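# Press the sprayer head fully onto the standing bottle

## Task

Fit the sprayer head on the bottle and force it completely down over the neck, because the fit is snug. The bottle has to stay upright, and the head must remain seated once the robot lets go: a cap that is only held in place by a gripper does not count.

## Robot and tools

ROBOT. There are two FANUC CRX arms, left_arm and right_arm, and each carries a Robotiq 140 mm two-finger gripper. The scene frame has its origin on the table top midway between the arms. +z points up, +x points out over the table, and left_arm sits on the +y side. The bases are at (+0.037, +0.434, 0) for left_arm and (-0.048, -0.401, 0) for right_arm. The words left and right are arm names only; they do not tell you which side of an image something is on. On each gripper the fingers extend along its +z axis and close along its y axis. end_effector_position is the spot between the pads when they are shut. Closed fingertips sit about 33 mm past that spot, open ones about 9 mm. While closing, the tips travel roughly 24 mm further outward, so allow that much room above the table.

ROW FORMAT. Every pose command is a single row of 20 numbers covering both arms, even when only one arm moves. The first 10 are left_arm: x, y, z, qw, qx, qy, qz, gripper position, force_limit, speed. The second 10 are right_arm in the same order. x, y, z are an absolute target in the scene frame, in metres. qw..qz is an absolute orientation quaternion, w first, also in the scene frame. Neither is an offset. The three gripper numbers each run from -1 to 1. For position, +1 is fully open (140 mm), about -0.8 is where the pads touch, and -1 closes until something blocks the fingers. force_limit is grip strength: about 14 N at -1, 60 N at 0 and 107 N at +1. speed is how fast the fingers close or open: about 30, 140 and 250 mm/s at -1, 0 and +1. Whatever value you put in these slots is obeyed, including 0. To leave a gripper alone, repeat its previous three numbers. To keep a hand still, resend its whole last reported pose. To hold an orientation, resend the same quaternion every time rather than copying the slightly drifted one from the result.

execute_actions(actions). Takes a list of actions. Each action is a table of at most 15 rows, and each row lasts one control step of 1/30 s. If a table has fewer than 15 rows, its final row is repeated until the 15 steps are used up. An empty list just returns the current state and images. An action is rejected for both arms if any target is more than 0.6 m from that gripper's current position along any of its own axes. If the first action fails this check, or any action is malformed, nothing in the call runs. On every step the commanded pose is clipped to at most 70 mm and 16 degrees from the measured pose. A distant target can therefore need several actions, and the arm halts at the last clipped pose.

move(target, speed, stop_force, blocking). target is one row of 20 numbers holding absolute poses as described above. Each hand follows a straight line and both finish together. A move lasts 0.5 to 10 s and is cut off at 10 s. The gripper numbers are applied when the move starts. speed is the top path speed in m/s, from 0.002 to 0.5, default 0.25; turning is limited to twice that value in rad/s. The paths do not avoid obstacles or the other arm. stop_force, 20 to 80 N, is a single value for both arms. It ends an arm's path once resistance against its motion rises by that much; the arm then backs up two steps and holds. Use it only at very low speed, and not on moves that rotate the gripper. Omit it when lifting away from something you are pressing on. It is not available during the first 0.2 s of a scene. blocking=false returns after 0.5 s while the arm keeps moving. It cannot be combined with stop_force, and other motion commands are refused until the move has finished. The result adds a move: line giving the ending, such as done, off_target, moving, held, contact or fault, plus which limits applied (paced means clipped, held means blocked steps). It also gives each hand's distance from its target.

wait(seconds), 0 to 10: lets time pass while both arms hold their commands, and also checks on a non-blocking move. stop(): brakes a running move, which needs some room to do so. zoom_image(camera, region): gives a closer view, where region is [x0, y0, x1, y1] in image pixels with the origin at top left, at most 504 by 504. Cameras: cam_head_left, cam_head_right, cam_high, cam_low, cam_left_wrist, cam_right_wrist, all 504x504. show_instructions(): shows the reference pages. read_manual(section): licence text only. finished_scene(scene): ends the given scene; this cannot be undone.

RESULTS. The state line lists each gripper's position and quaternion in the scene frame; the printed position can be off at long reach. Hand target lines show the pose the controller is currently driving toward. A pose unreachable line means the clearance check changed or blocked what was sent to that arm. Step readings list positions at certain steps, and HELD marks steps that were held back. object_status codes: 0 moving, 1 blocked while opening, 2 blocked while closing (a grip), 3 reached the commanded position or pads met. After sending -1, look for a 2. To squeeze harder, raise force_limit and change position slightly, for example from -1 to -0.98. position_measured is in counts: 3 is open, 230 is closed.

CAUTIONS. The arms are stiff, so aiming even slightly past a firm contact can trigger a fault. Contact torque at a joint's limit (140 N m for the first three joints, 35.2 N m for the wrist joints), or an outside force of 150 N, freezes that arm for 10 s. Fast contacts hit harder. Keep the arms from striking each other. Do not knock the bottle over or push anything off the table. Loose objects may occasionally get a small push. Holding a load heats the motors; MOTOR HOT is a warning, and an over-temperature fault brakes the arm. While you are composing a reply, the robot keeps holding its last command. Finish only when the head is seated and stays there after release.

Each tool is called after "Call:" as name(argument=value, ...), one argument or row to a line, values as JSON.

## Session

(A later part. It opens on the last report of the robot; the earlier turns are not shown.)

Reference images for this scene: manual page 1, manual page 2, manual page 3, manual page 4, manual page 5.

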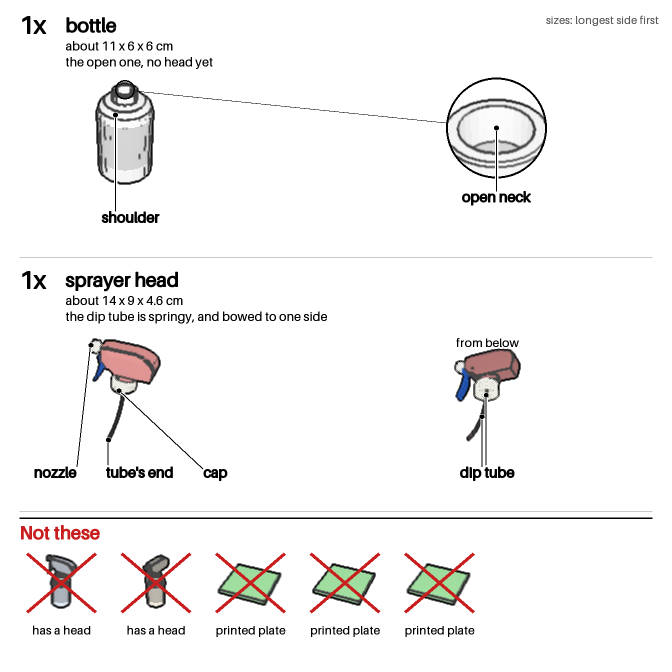

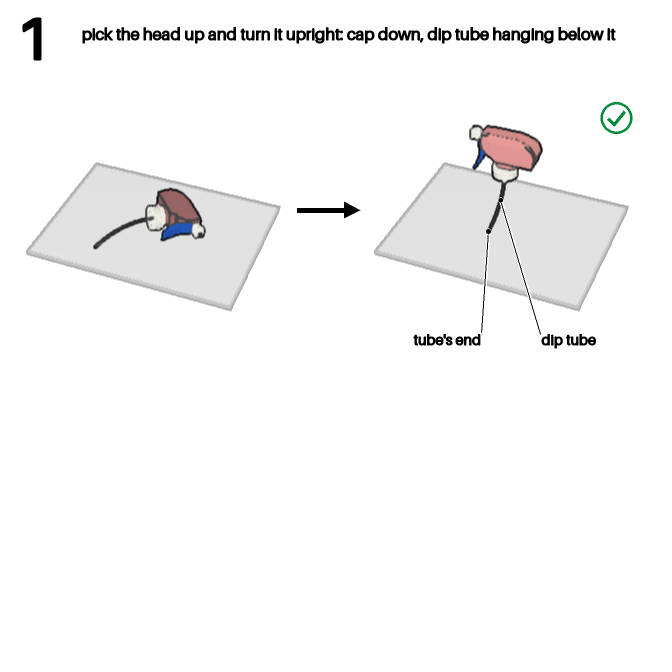

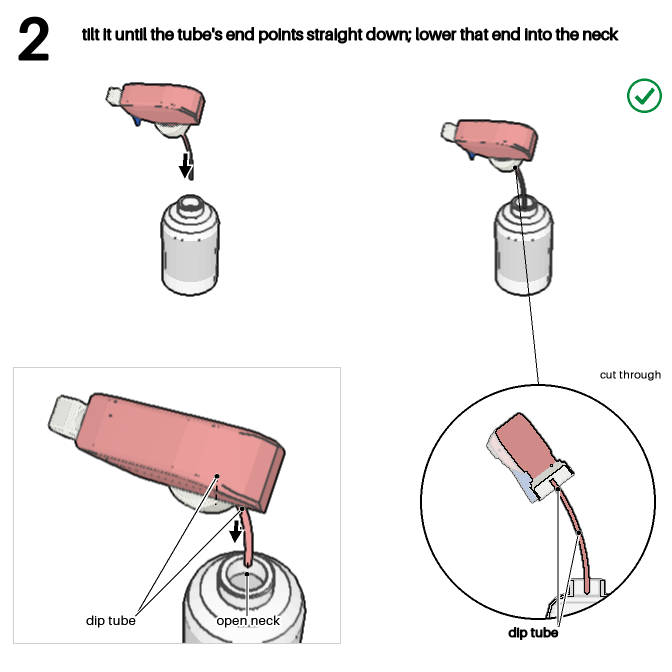

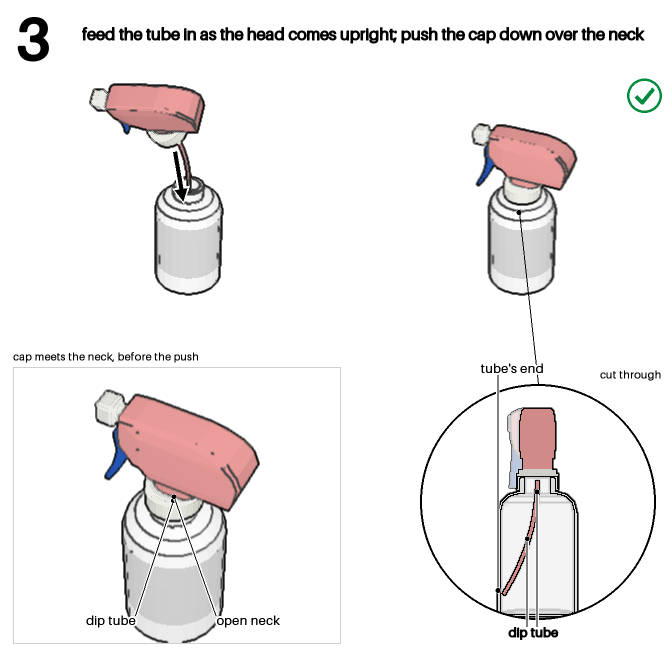

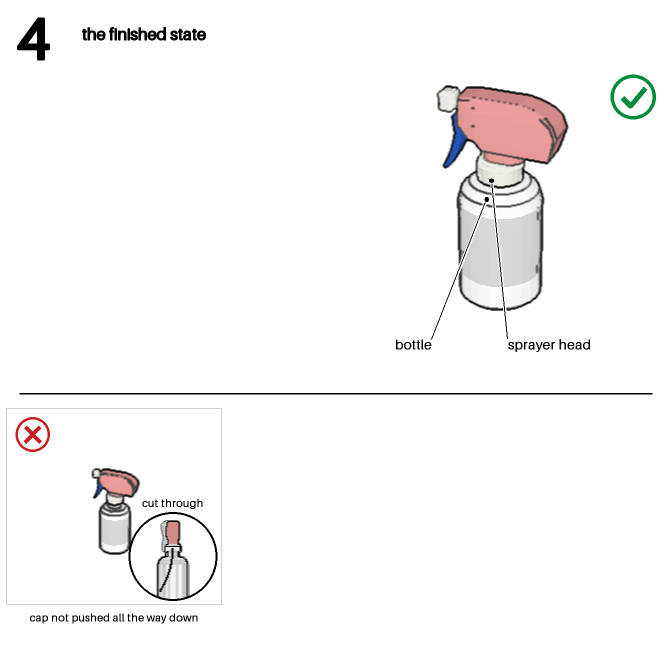

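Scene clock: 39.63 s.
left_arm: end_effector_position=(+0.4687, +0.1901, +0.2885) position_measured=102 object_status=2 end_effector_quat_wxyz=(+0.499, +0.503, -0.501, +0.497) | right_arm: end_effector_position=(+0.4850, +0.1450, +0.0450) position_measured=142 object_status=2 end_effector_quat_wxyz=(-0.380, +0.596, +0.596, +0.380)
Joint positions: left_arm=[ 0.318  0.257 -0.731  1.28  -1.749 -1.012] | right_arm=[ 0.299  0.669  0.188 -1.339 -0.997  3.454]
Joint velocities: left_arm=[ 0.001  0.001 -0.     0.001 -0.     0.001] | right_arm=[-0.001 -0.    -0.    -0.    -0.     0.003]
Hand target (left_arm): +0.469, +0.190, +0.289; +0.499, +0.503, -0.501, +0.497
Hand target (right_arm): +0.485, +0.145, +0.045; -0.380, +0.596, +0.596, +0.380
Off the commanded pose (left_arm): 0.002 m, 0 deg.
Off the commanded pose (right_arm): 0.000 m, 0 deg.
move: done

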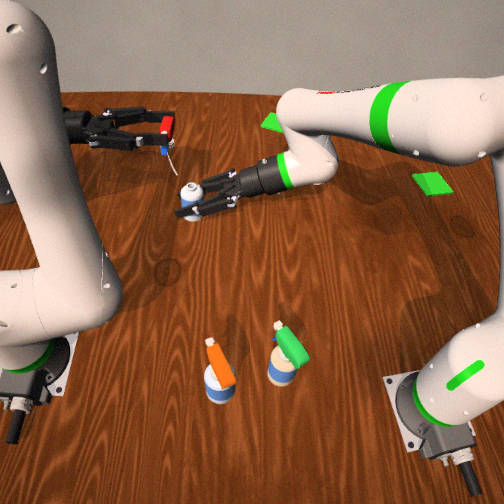

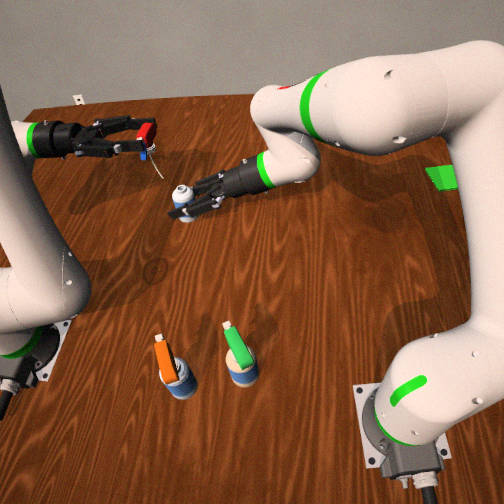

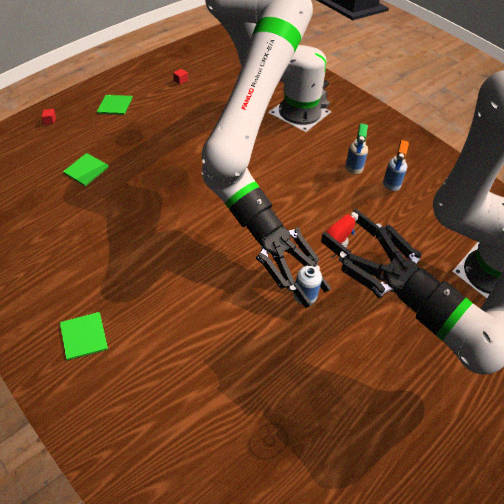

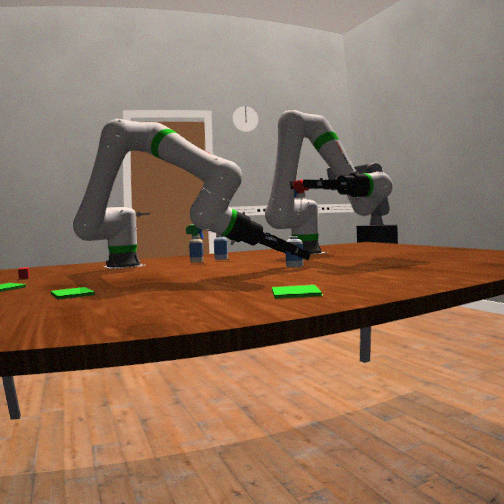

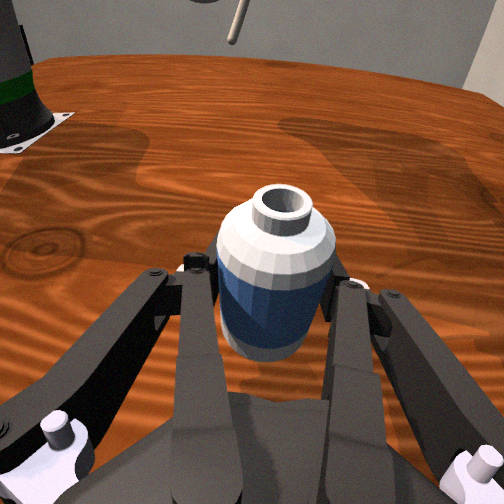

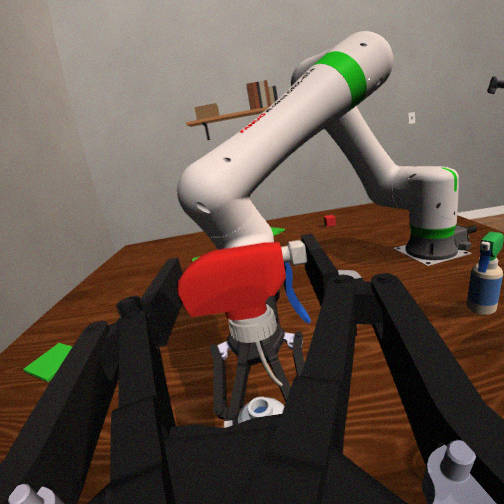

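Call:
move(
  target=[0.50,0.165,0.255,0.5,0.5,-0.5,0.5,-1,1,0, 0.485,0.145,0.045,0.380,-0.596,-0.596,-0.380,-1,0,0],
  speed=0.2,
)

Call:
zoom_image(
  camera="cam_low",
  region=[220, 150, 360, 290],
)

Call:
zoom_image(
  camera="cam_head_left",
  region=[120, 100, 260, 240],
)

Scene clock: 44.27 s.
left_arm: end_effector_position=(+0.5001, +0.1650, +0.2552) position_measured=102 object_status=2 end_effector_quat_wxyz=(+0.500, +0.500, -0.500, +0.500) | right_arm: end_effector_position=(+0.4850, +0.1450, +0.0450) position_measured=142 object_status=2 end_effector_quat_wxyz=(-0.380, +0.596, +0.596, +0.380)
Joint positions: left_arm=[ 0.225  0.371 -0.686  1.355 -1.692 -1.07 ] | right_arm=[ 0.299  0.669  0.188 -1.339 -0.997  3.454]
Joint velocities: left_arm=[ 0.001  0.     0.    -0.001  0.     0.   ] | right_arm=[-0.001 -0.     0.    -0.001 -0.002  0.   ]
Hand target (left_arm): +0.500, +0.165, +0.255; +0.500, +0.500, -0.500, +0.500
Hand target (right_arm): +0.485, +0.145, +0.045; -0.380, +0.596, +0.596, +0.380
Off the commanded pose (left_arm): 0.000 m, 0 deg.
Off the commanded pose (right_arm): 0.000 m, 0 deg.
move: done

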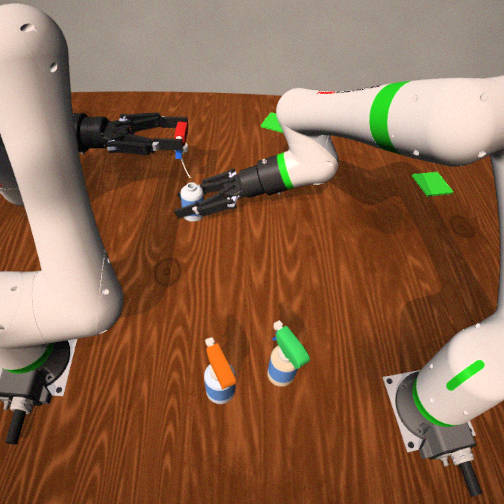

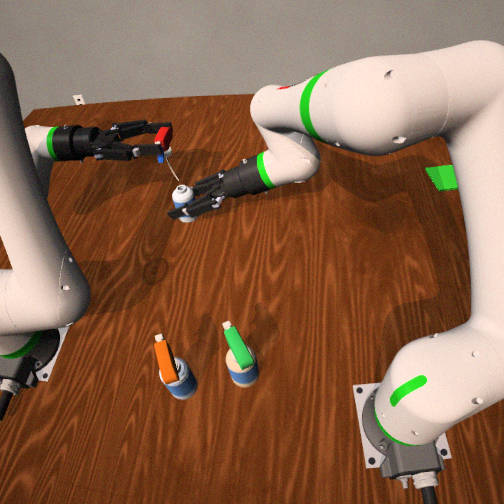

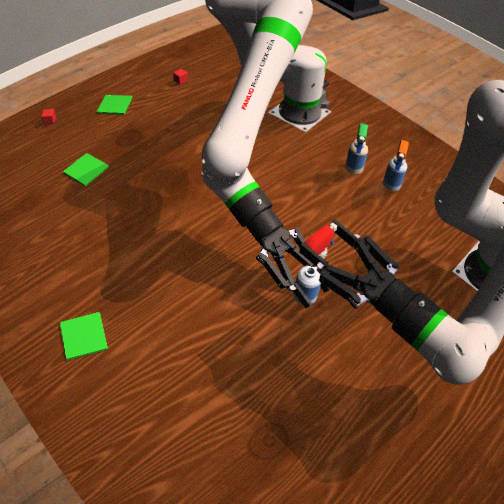

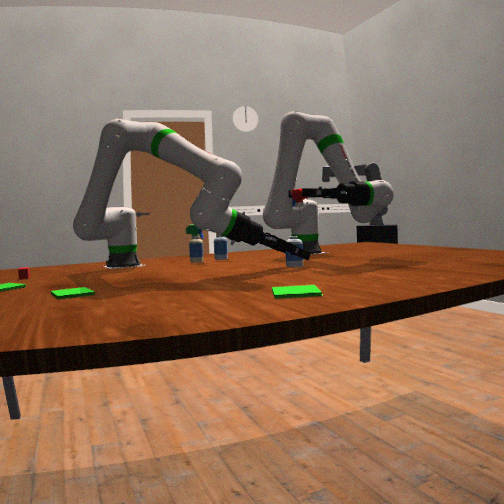

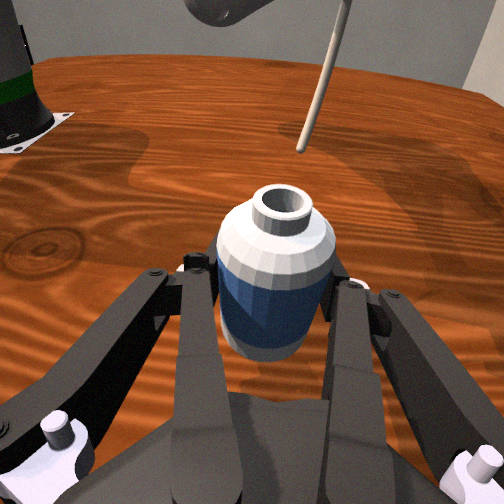

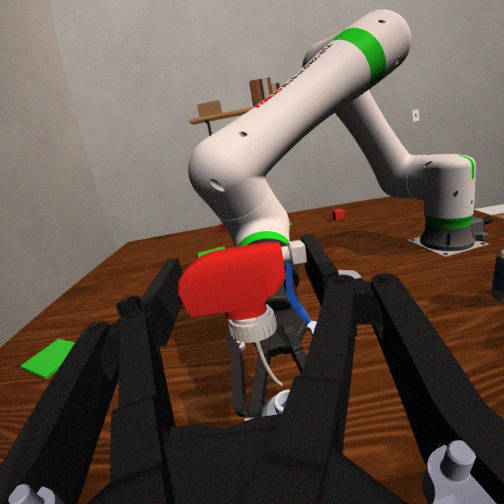

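Region (220, 150, 360, 290) of cam_low's 504x504 image, scaled by 3.600, with more detail than that image has.

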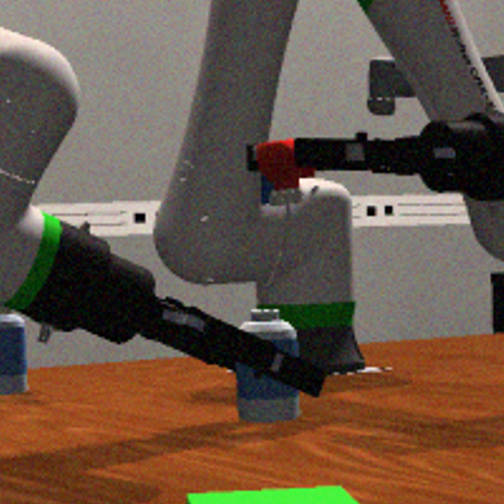

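Region (120, 100, 260, 240) of cam_head_left's 504x504 image, scaled by 3.600, with more detail than that image has.

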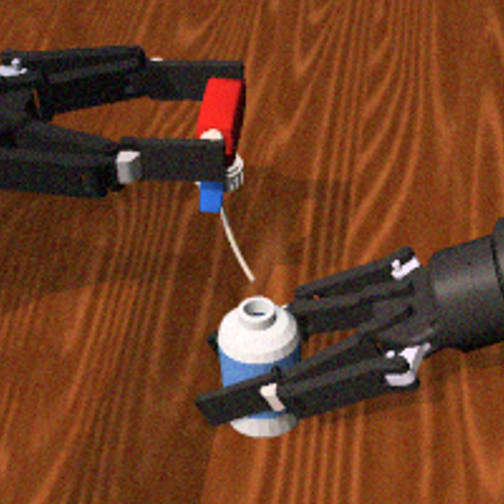

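Call:
move(
  target=[0.495,0.165,0.24,0.5,0.5,-0.5,0.5,-1,1,0, 0.485,0.145,0.045,0.380,-0.596,-0.596,-0.380,-1,0,0],
  speed=0.1,
)

Call:
zoom_image(
  camera="cam_head_right",
  region=[130, 130, 230, 230],
)

Call:
zoom_image(
  camera="cam_head_left",
  region=[140, 130, 240, 230],
)

Call:
zoom_image(
  camera="cam_high",
  region=[270, 210, 370, 310],
)

Scene clock: 50.83 s.
left_arm: end_effector_position=(+0.4950, +0.1650, +0.2400) position_measured=102 object_status=2 end_effector_quat_wxyz=(+0.500, +0.500, -0.500, +0.500) | right_arm: end_effector_position=(+0.4850, +0.1450, +0.0450) position_measured=142 object_status=2 end_effector_quat_wxyz=(-0.380, +0.596, +0.596, +0.380)
Joint positions: left_arm=[ 0.23   0.39  -0.705  1.346 -1.685 -1.108] | right_arm=[ 0.299  0.669  0.188 -1.339 -0.997  3.454]
Joint velocities: left_arm=[-0.001 -0.    -0.     0.     0.     0.   ] | right_arm=[ 0.    -0.     0.     0.    -0.001  0.001]
Hand target (left_arm): +0.495, +0.165, +0.240; +0.500, +0.500, -0.500, +0.500
Hand target (right_arm): +0.485, +0.145, +0.045; -0.380, +0.596, +0.596, +0.380
Off the commanded pose (left_arm): 0.000 m, 0 deg.
Off the commanded pose (right_arm): 0.000 m, 0 deg.
move: done

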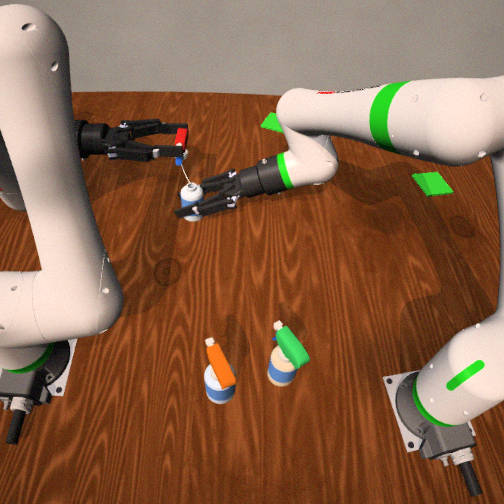

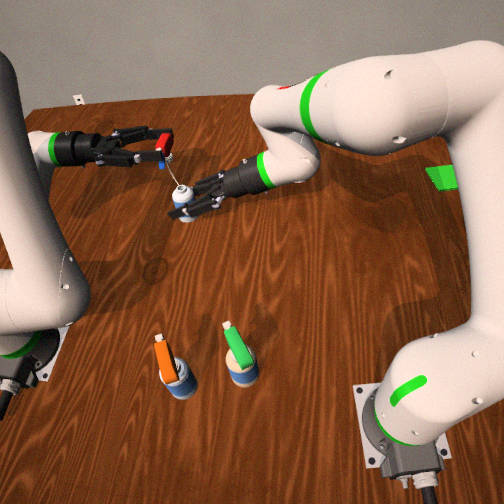

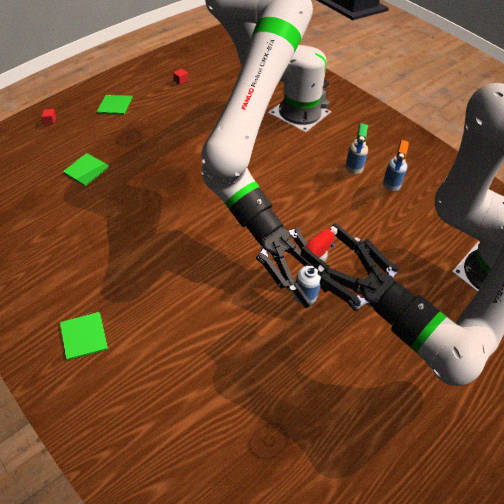

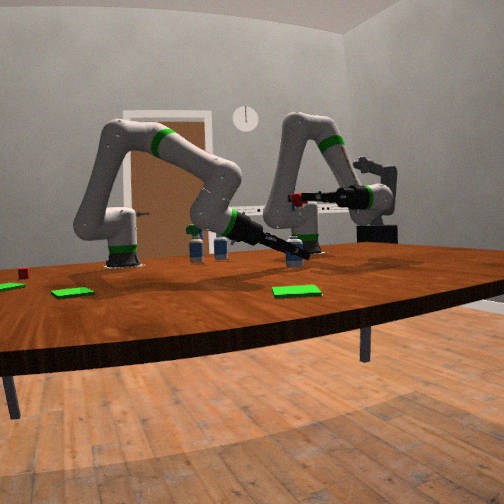

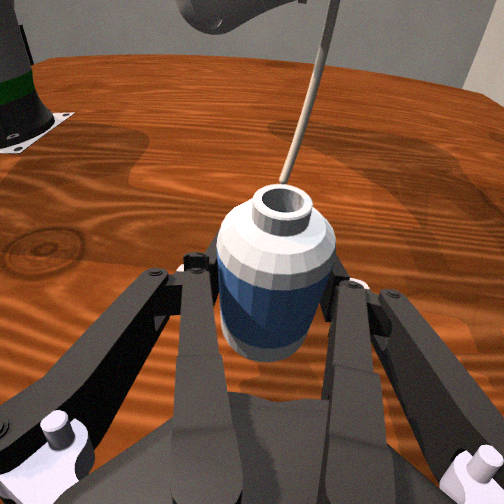

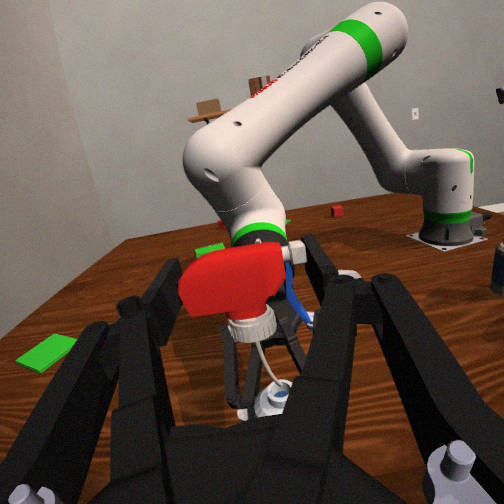

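Region (130, 130, 230, 230) of cam_head_right's 504x504 image, scaled by 5.040, with more detail than that image has.

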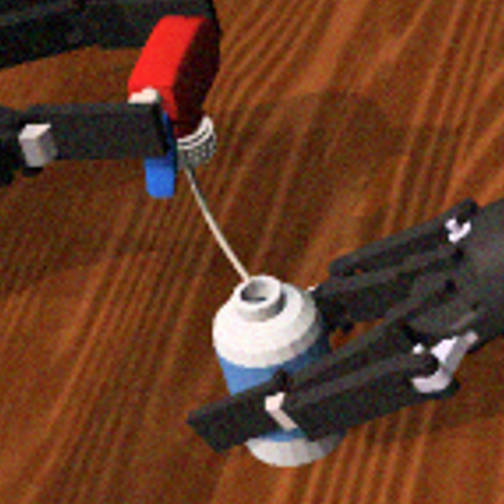

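Region (140, 130, 240, 230) of cam_head_left's 504x504 image, scaled by 5.040, with more detail than that image has.

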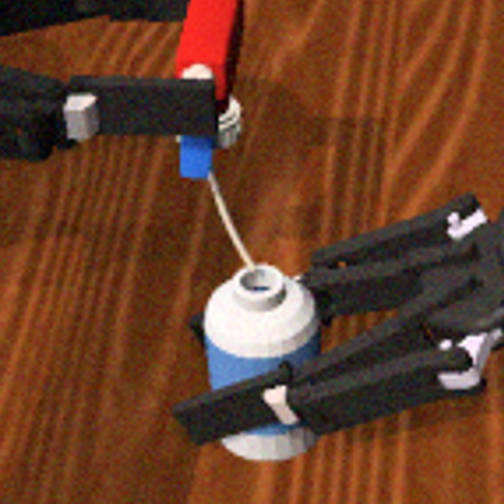

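Region (270, 210, 370, 310) of cam_high's 504x504 image, scaled by 5.040, with more detail than that image has.

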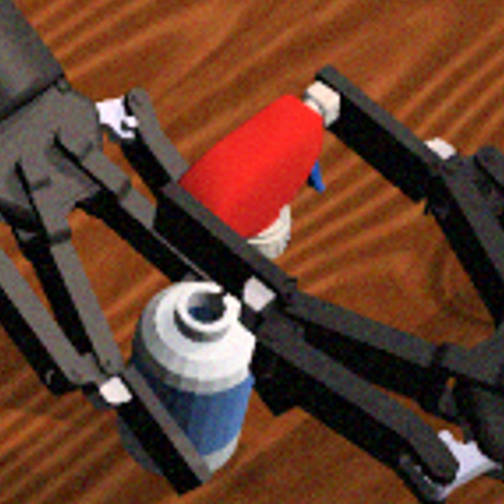

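Call:
move(
  target=[0.493,0.161,0.218,0.5,0.5,-0.5,0.5,-1,1,0, 0.485,0.145,0.045,0.380,-0.596,-0.596,-0.380,-1,0,0],
  speed=0.05,
)

Call:
zoom_image(
  camera="cam_head_left",
  region=[140, 130, 240, 230],
)

Call:
zoom_image(
  camera="cam_low",
  region=[245, 180, 345, 280],
)

Scene clock: 55.70 s.
left_arm: end_effector_position=(+0.4930, +0.1610, +0.2180) position_measured=102 object_status=2 end_effector_quat_wxyz=(+0.500, +0.500, -0.500, +0.500) | right_arm: end_effector_position=(+0.4850, +0.1450, +0.0450) position_measured=142 object_status=2 end_effector_quat_wxyz=(-0.380, +0.596, +0.596, +0.380)
Joint positions: left_arm=[ 0.223  0.429 -0.719  1.347 -1.67  -1.158] | right_arm=[ 0.299  0.669  0.188 -1.339 -0.997  3.454]
Joint velocities: left_arm=[ 0.001 -0.    -0.     0.     0.    -0.   ] | right_arm=[-0.001  0.     0.     0.     0.002 -0.   ]
Hand target (left_arm): +0.493, +0.161, +0.218; +0.500, +0.500, -0.500, +0.500
Hand target (right_arm): +0.485, +0.145, +0.045; -0.380, +0.596, +0.596, +0.380
Off the commanded pose (left_arm): 0.000 m, 0 deg.
Off the commanded pose (right_arm): 0.000 m, 0 deg.
move: done

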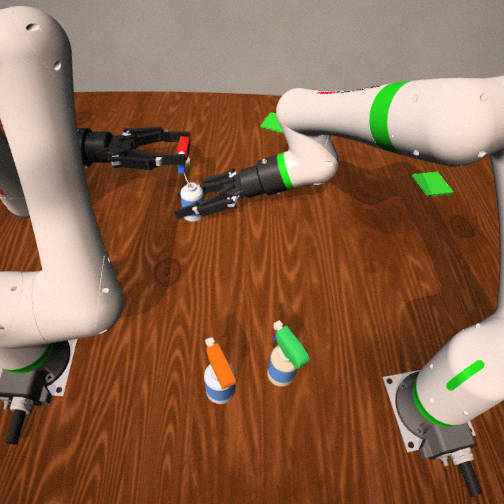

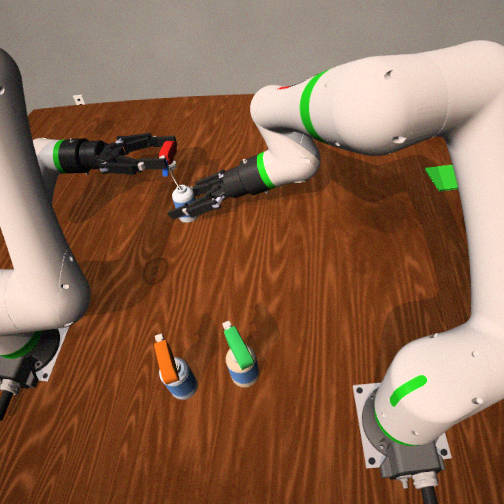

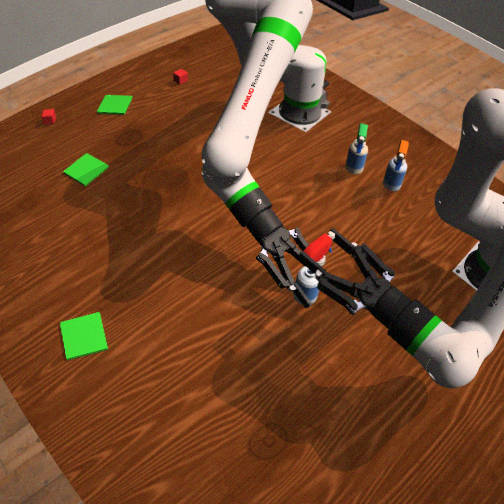

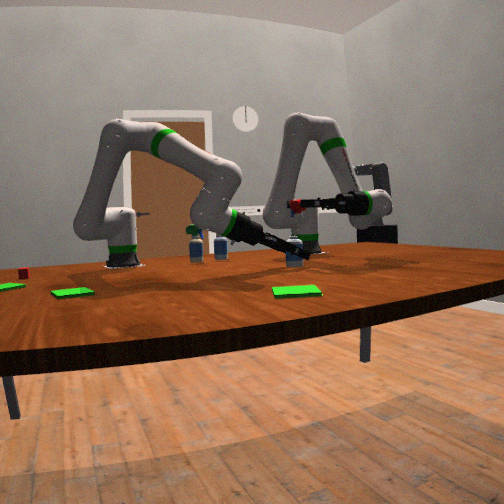

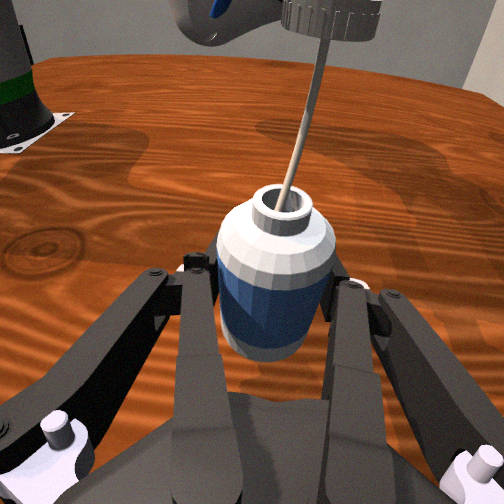

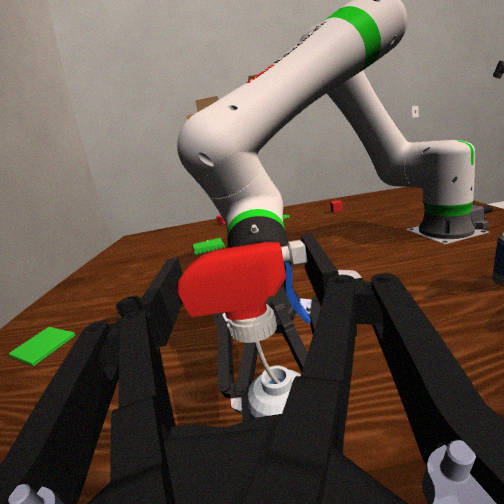

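Region (140, 130, 240, 230) of cam_head_left's 504x504 image, scaled by 5.040, with more detail than that image has.

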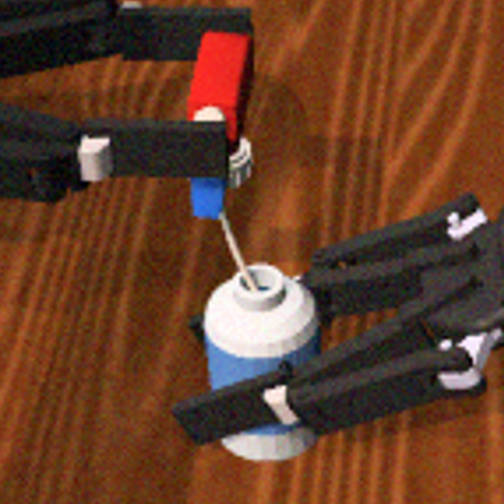

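Region (245, 180, 345, 280) of cam_low's 504x504 image, scaled by 5.040, with more detail than that image has.

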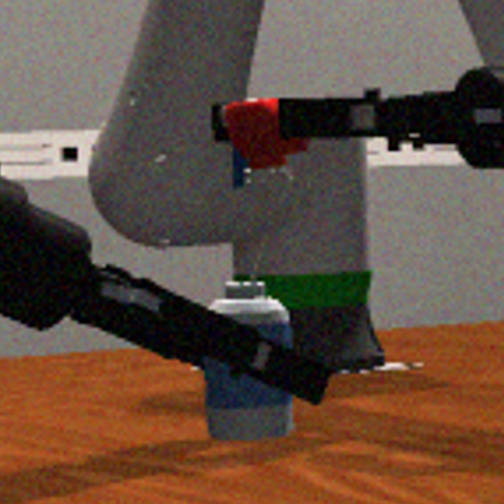

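Call:
move(
  target=[0.482,0.151,0.175,0.5417,0.4545,-0.4545,0.5417,-1,1,0, 0.485,0.145,0.045,0.380,-0.596,-0.596,-0.380,-1,0,0],
  speed=0.05,
)

Call:
zoom_image(
  camera="cam_head_left",
  region=[140, 130, 240, 230],
)

Call:
zoom_image(
  camera="cam_low",
  region=[245, 180, 345, 280],
)

Scene clock: 63.17 s.
left_arm: end_effector_position=(+0.4819, +0.1508, +0.1750) position_measured=102 object_status=2 end_effector_quat_wxyz=(+0.542, +0.454, -0.455, +0.542) | right_arm: end_effector_position=(+0.4850, +0.1450, +0.0450) position_measured=142 object_status=2 end_effector_quat_wxyz=(-0.380, +0.596, +0.596, +0.380)
Joint positions: left_arm=[ 0.178  0.644 -0.746  1.405 -1.779 -1.39 ] | right_arm=[ 0.299  0.669  0.188 -1.339 -0.997  3.454]
Joint velocities: left_arm=[ 0.    -0.     0.    -0.002 -0.     0.   ] | right_arm=[ 0.002 -0.     0.     0.001  0.    -0.   ]
Hand target (left_arm): +0.482, +0.151, +0.175; +0.542, +0.454, -0.455, +0.542
Hand target (right_arm): +0.485, +0.145, +0.045; -0.380, +0.596, +0.596, +0.380
Off the commanded pose (left_arm): 0.000 m, 0 deg.
Off the commanded pose (right_arm): 0.000 m, 0 deg.
move: done

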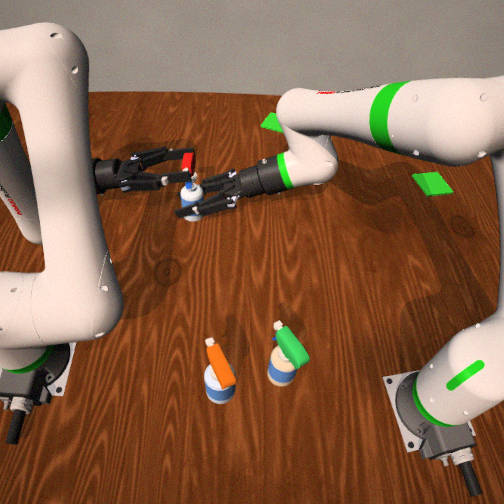

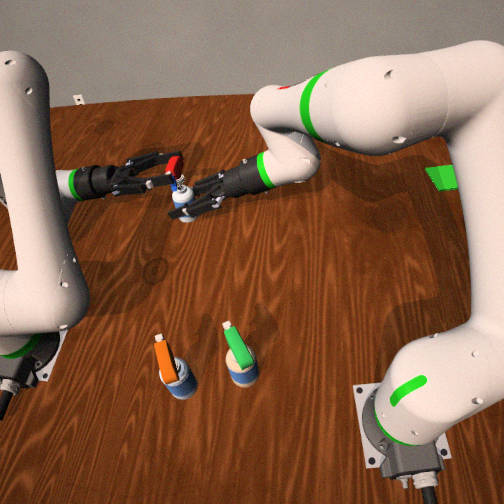

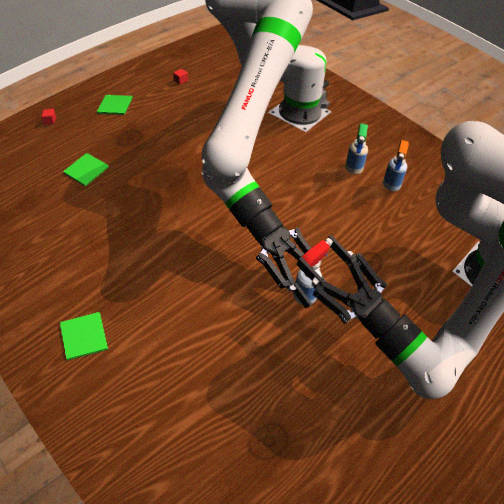

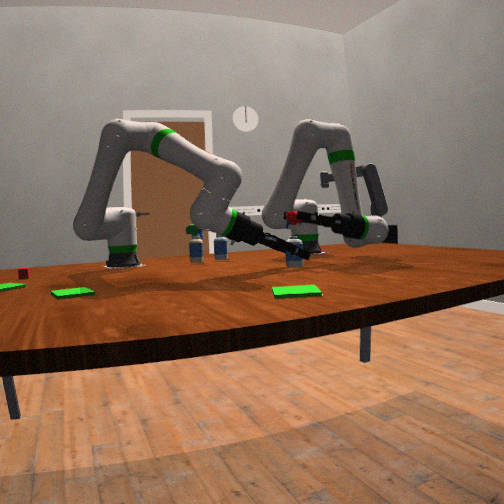

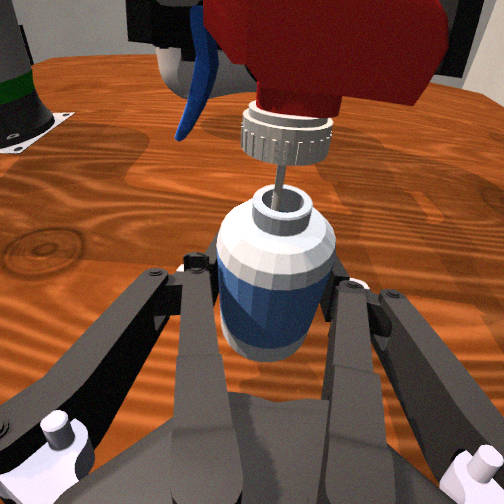

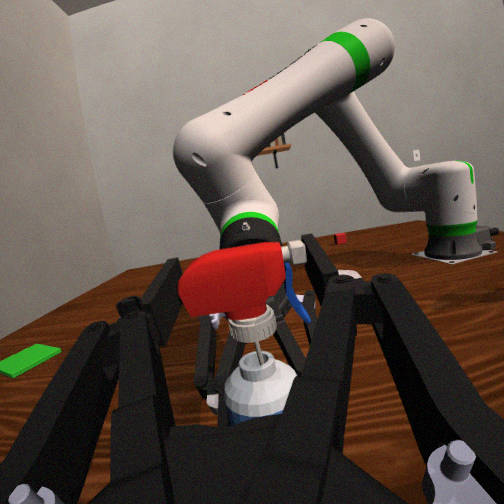

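Region (140, 130, 240, 230) of cam_head_left's 504x504 image, scaled by 5.040, with more detail than that image has.

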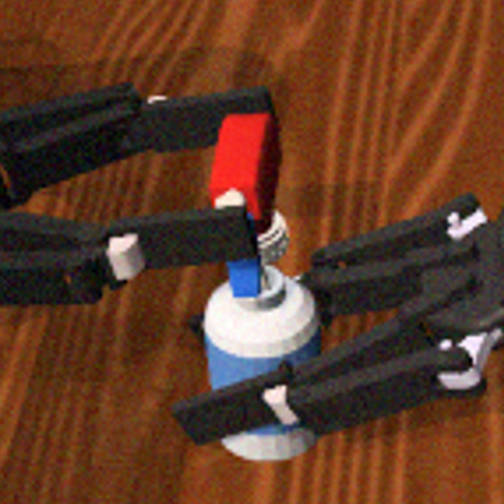

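Region (245, 180, 345, 280) of cam_low's 504x504 image, scaled by 5.040, with more detail than that image has.

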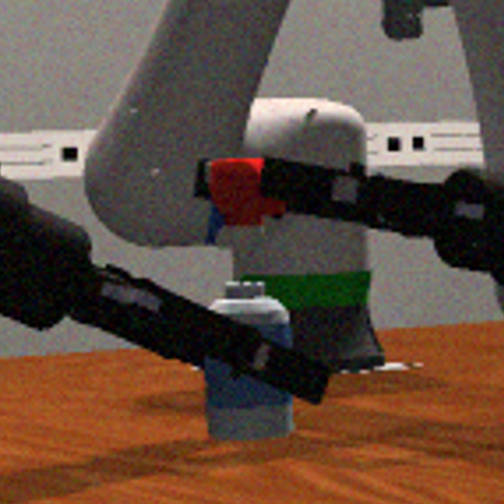

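Call:
move(
  target=[0.483,0.154,0.153,0.5417,0.4545,-0.4545,0.5417,-1,1,0, 0.485,0.145,0.045,0.380,-0.596,-0.596,-0.380,-1,0,0],
  speed=0.04,
)

Call:
zoom_image(
  camera="cam_head_left",
  region=[140, 130, 240, 230],
)

Call:
zoom_image(
  camera="cam_low",
  region=[265, 200, 325, 260],
)

Scene clock: 67.40 s.
left_arm: end_effector_position=(+0.4830, +0.1540, +0.1530) position_measured=102 object_status=2 end_effector_quat_wxyz=(+0.542, +0.454, -0.455, +0.542) | right_arm: end_effector_position=(+0.4850, +0.1450, +0.0450) position_measured=142 object_status=2 end_effector_quat_wxyz=(-0.380, +0.596, +0.596, +0.380)
Joint positions: left_arm=[ 0.191  0.699 -0.73   1.385 -1.773 -1.43 ] | right_arm=[ 0.299  0.669  0.188 -1.339 -0.997  3.454]
Joint velocities: left_arm=[ 0.001  0.001 -0.     0.001  0.     0.001] | right_arm=[-0.    -0.     0.    -0.    -0.001  0.001]
Hand target (left_arm): +0.483, +0.154, +0.153; +0.542, +0.454, -0.455, +0.542
Hand target (right_arm): +0.485, +0.145, +0.045; -0.380, +0.596, +0.596, +0.380
Off the commanded pose (left_arm): 0.000 m, 0 deg.
Off the commanded pose (right_arm): 0.000 m, 0 deg.
move: done

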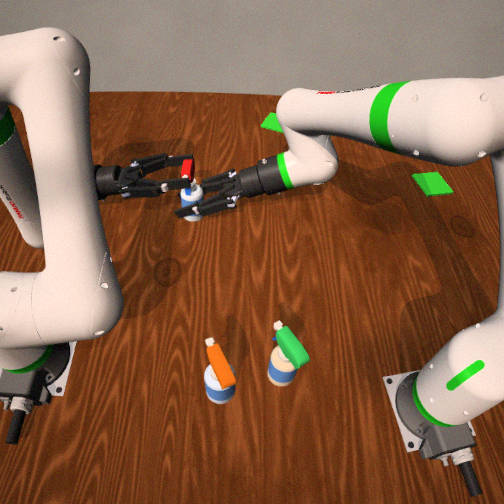

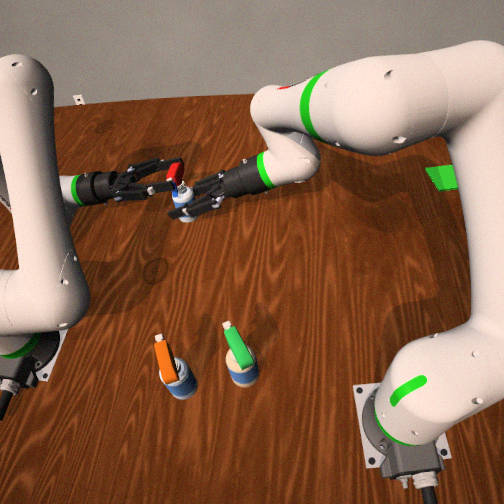

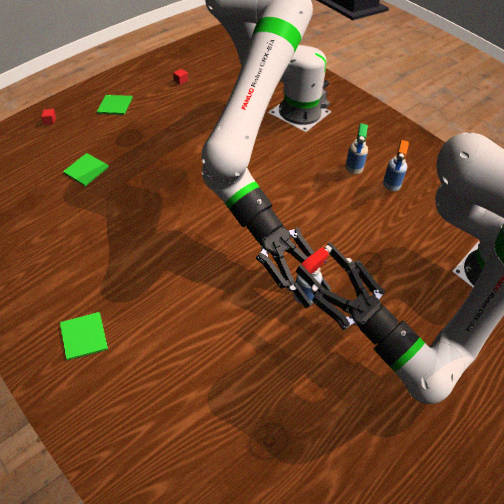

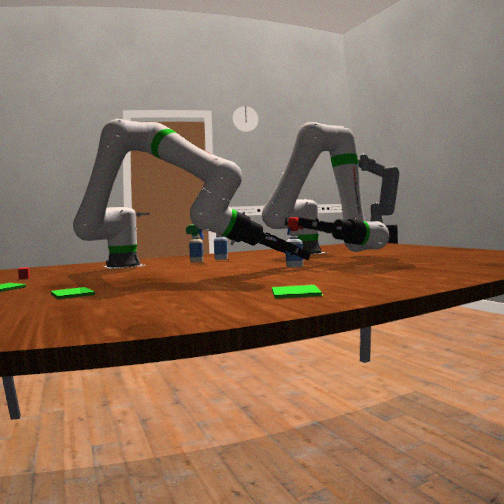

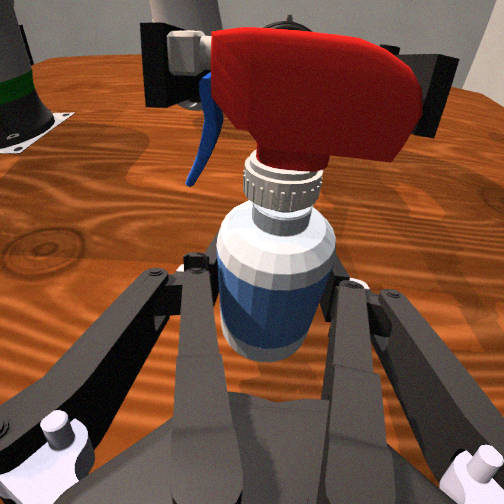

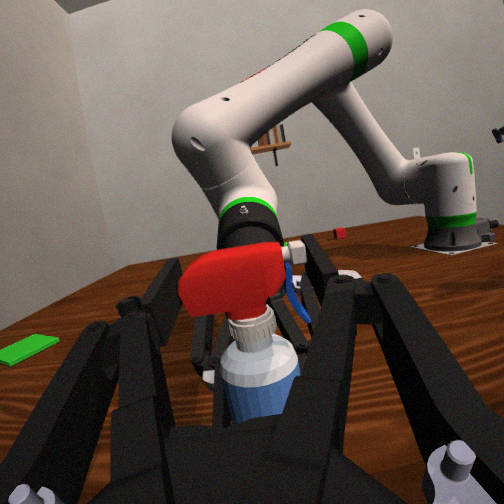

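Region (140, 130, 240, 230) of cam_head_left's 504x504 image, scaled by 5.040, with more detail than that image has.

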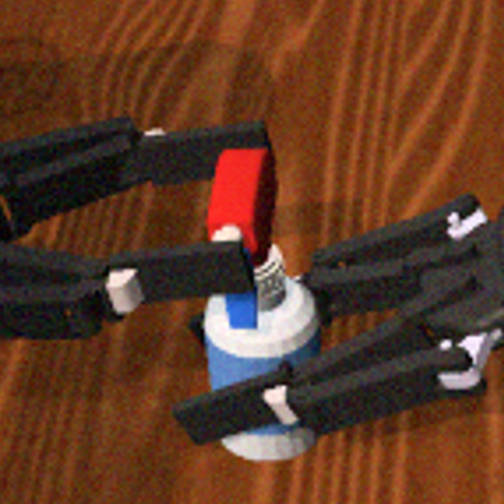

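Region (265, 200, 325, 260) of cam_low's 504x504 image, scaled by 8.400, with more detail than that image has.

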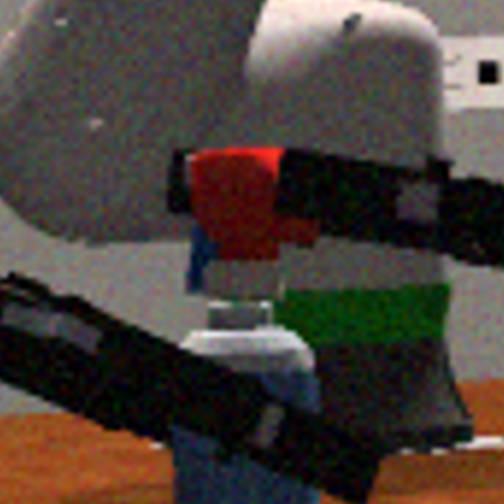

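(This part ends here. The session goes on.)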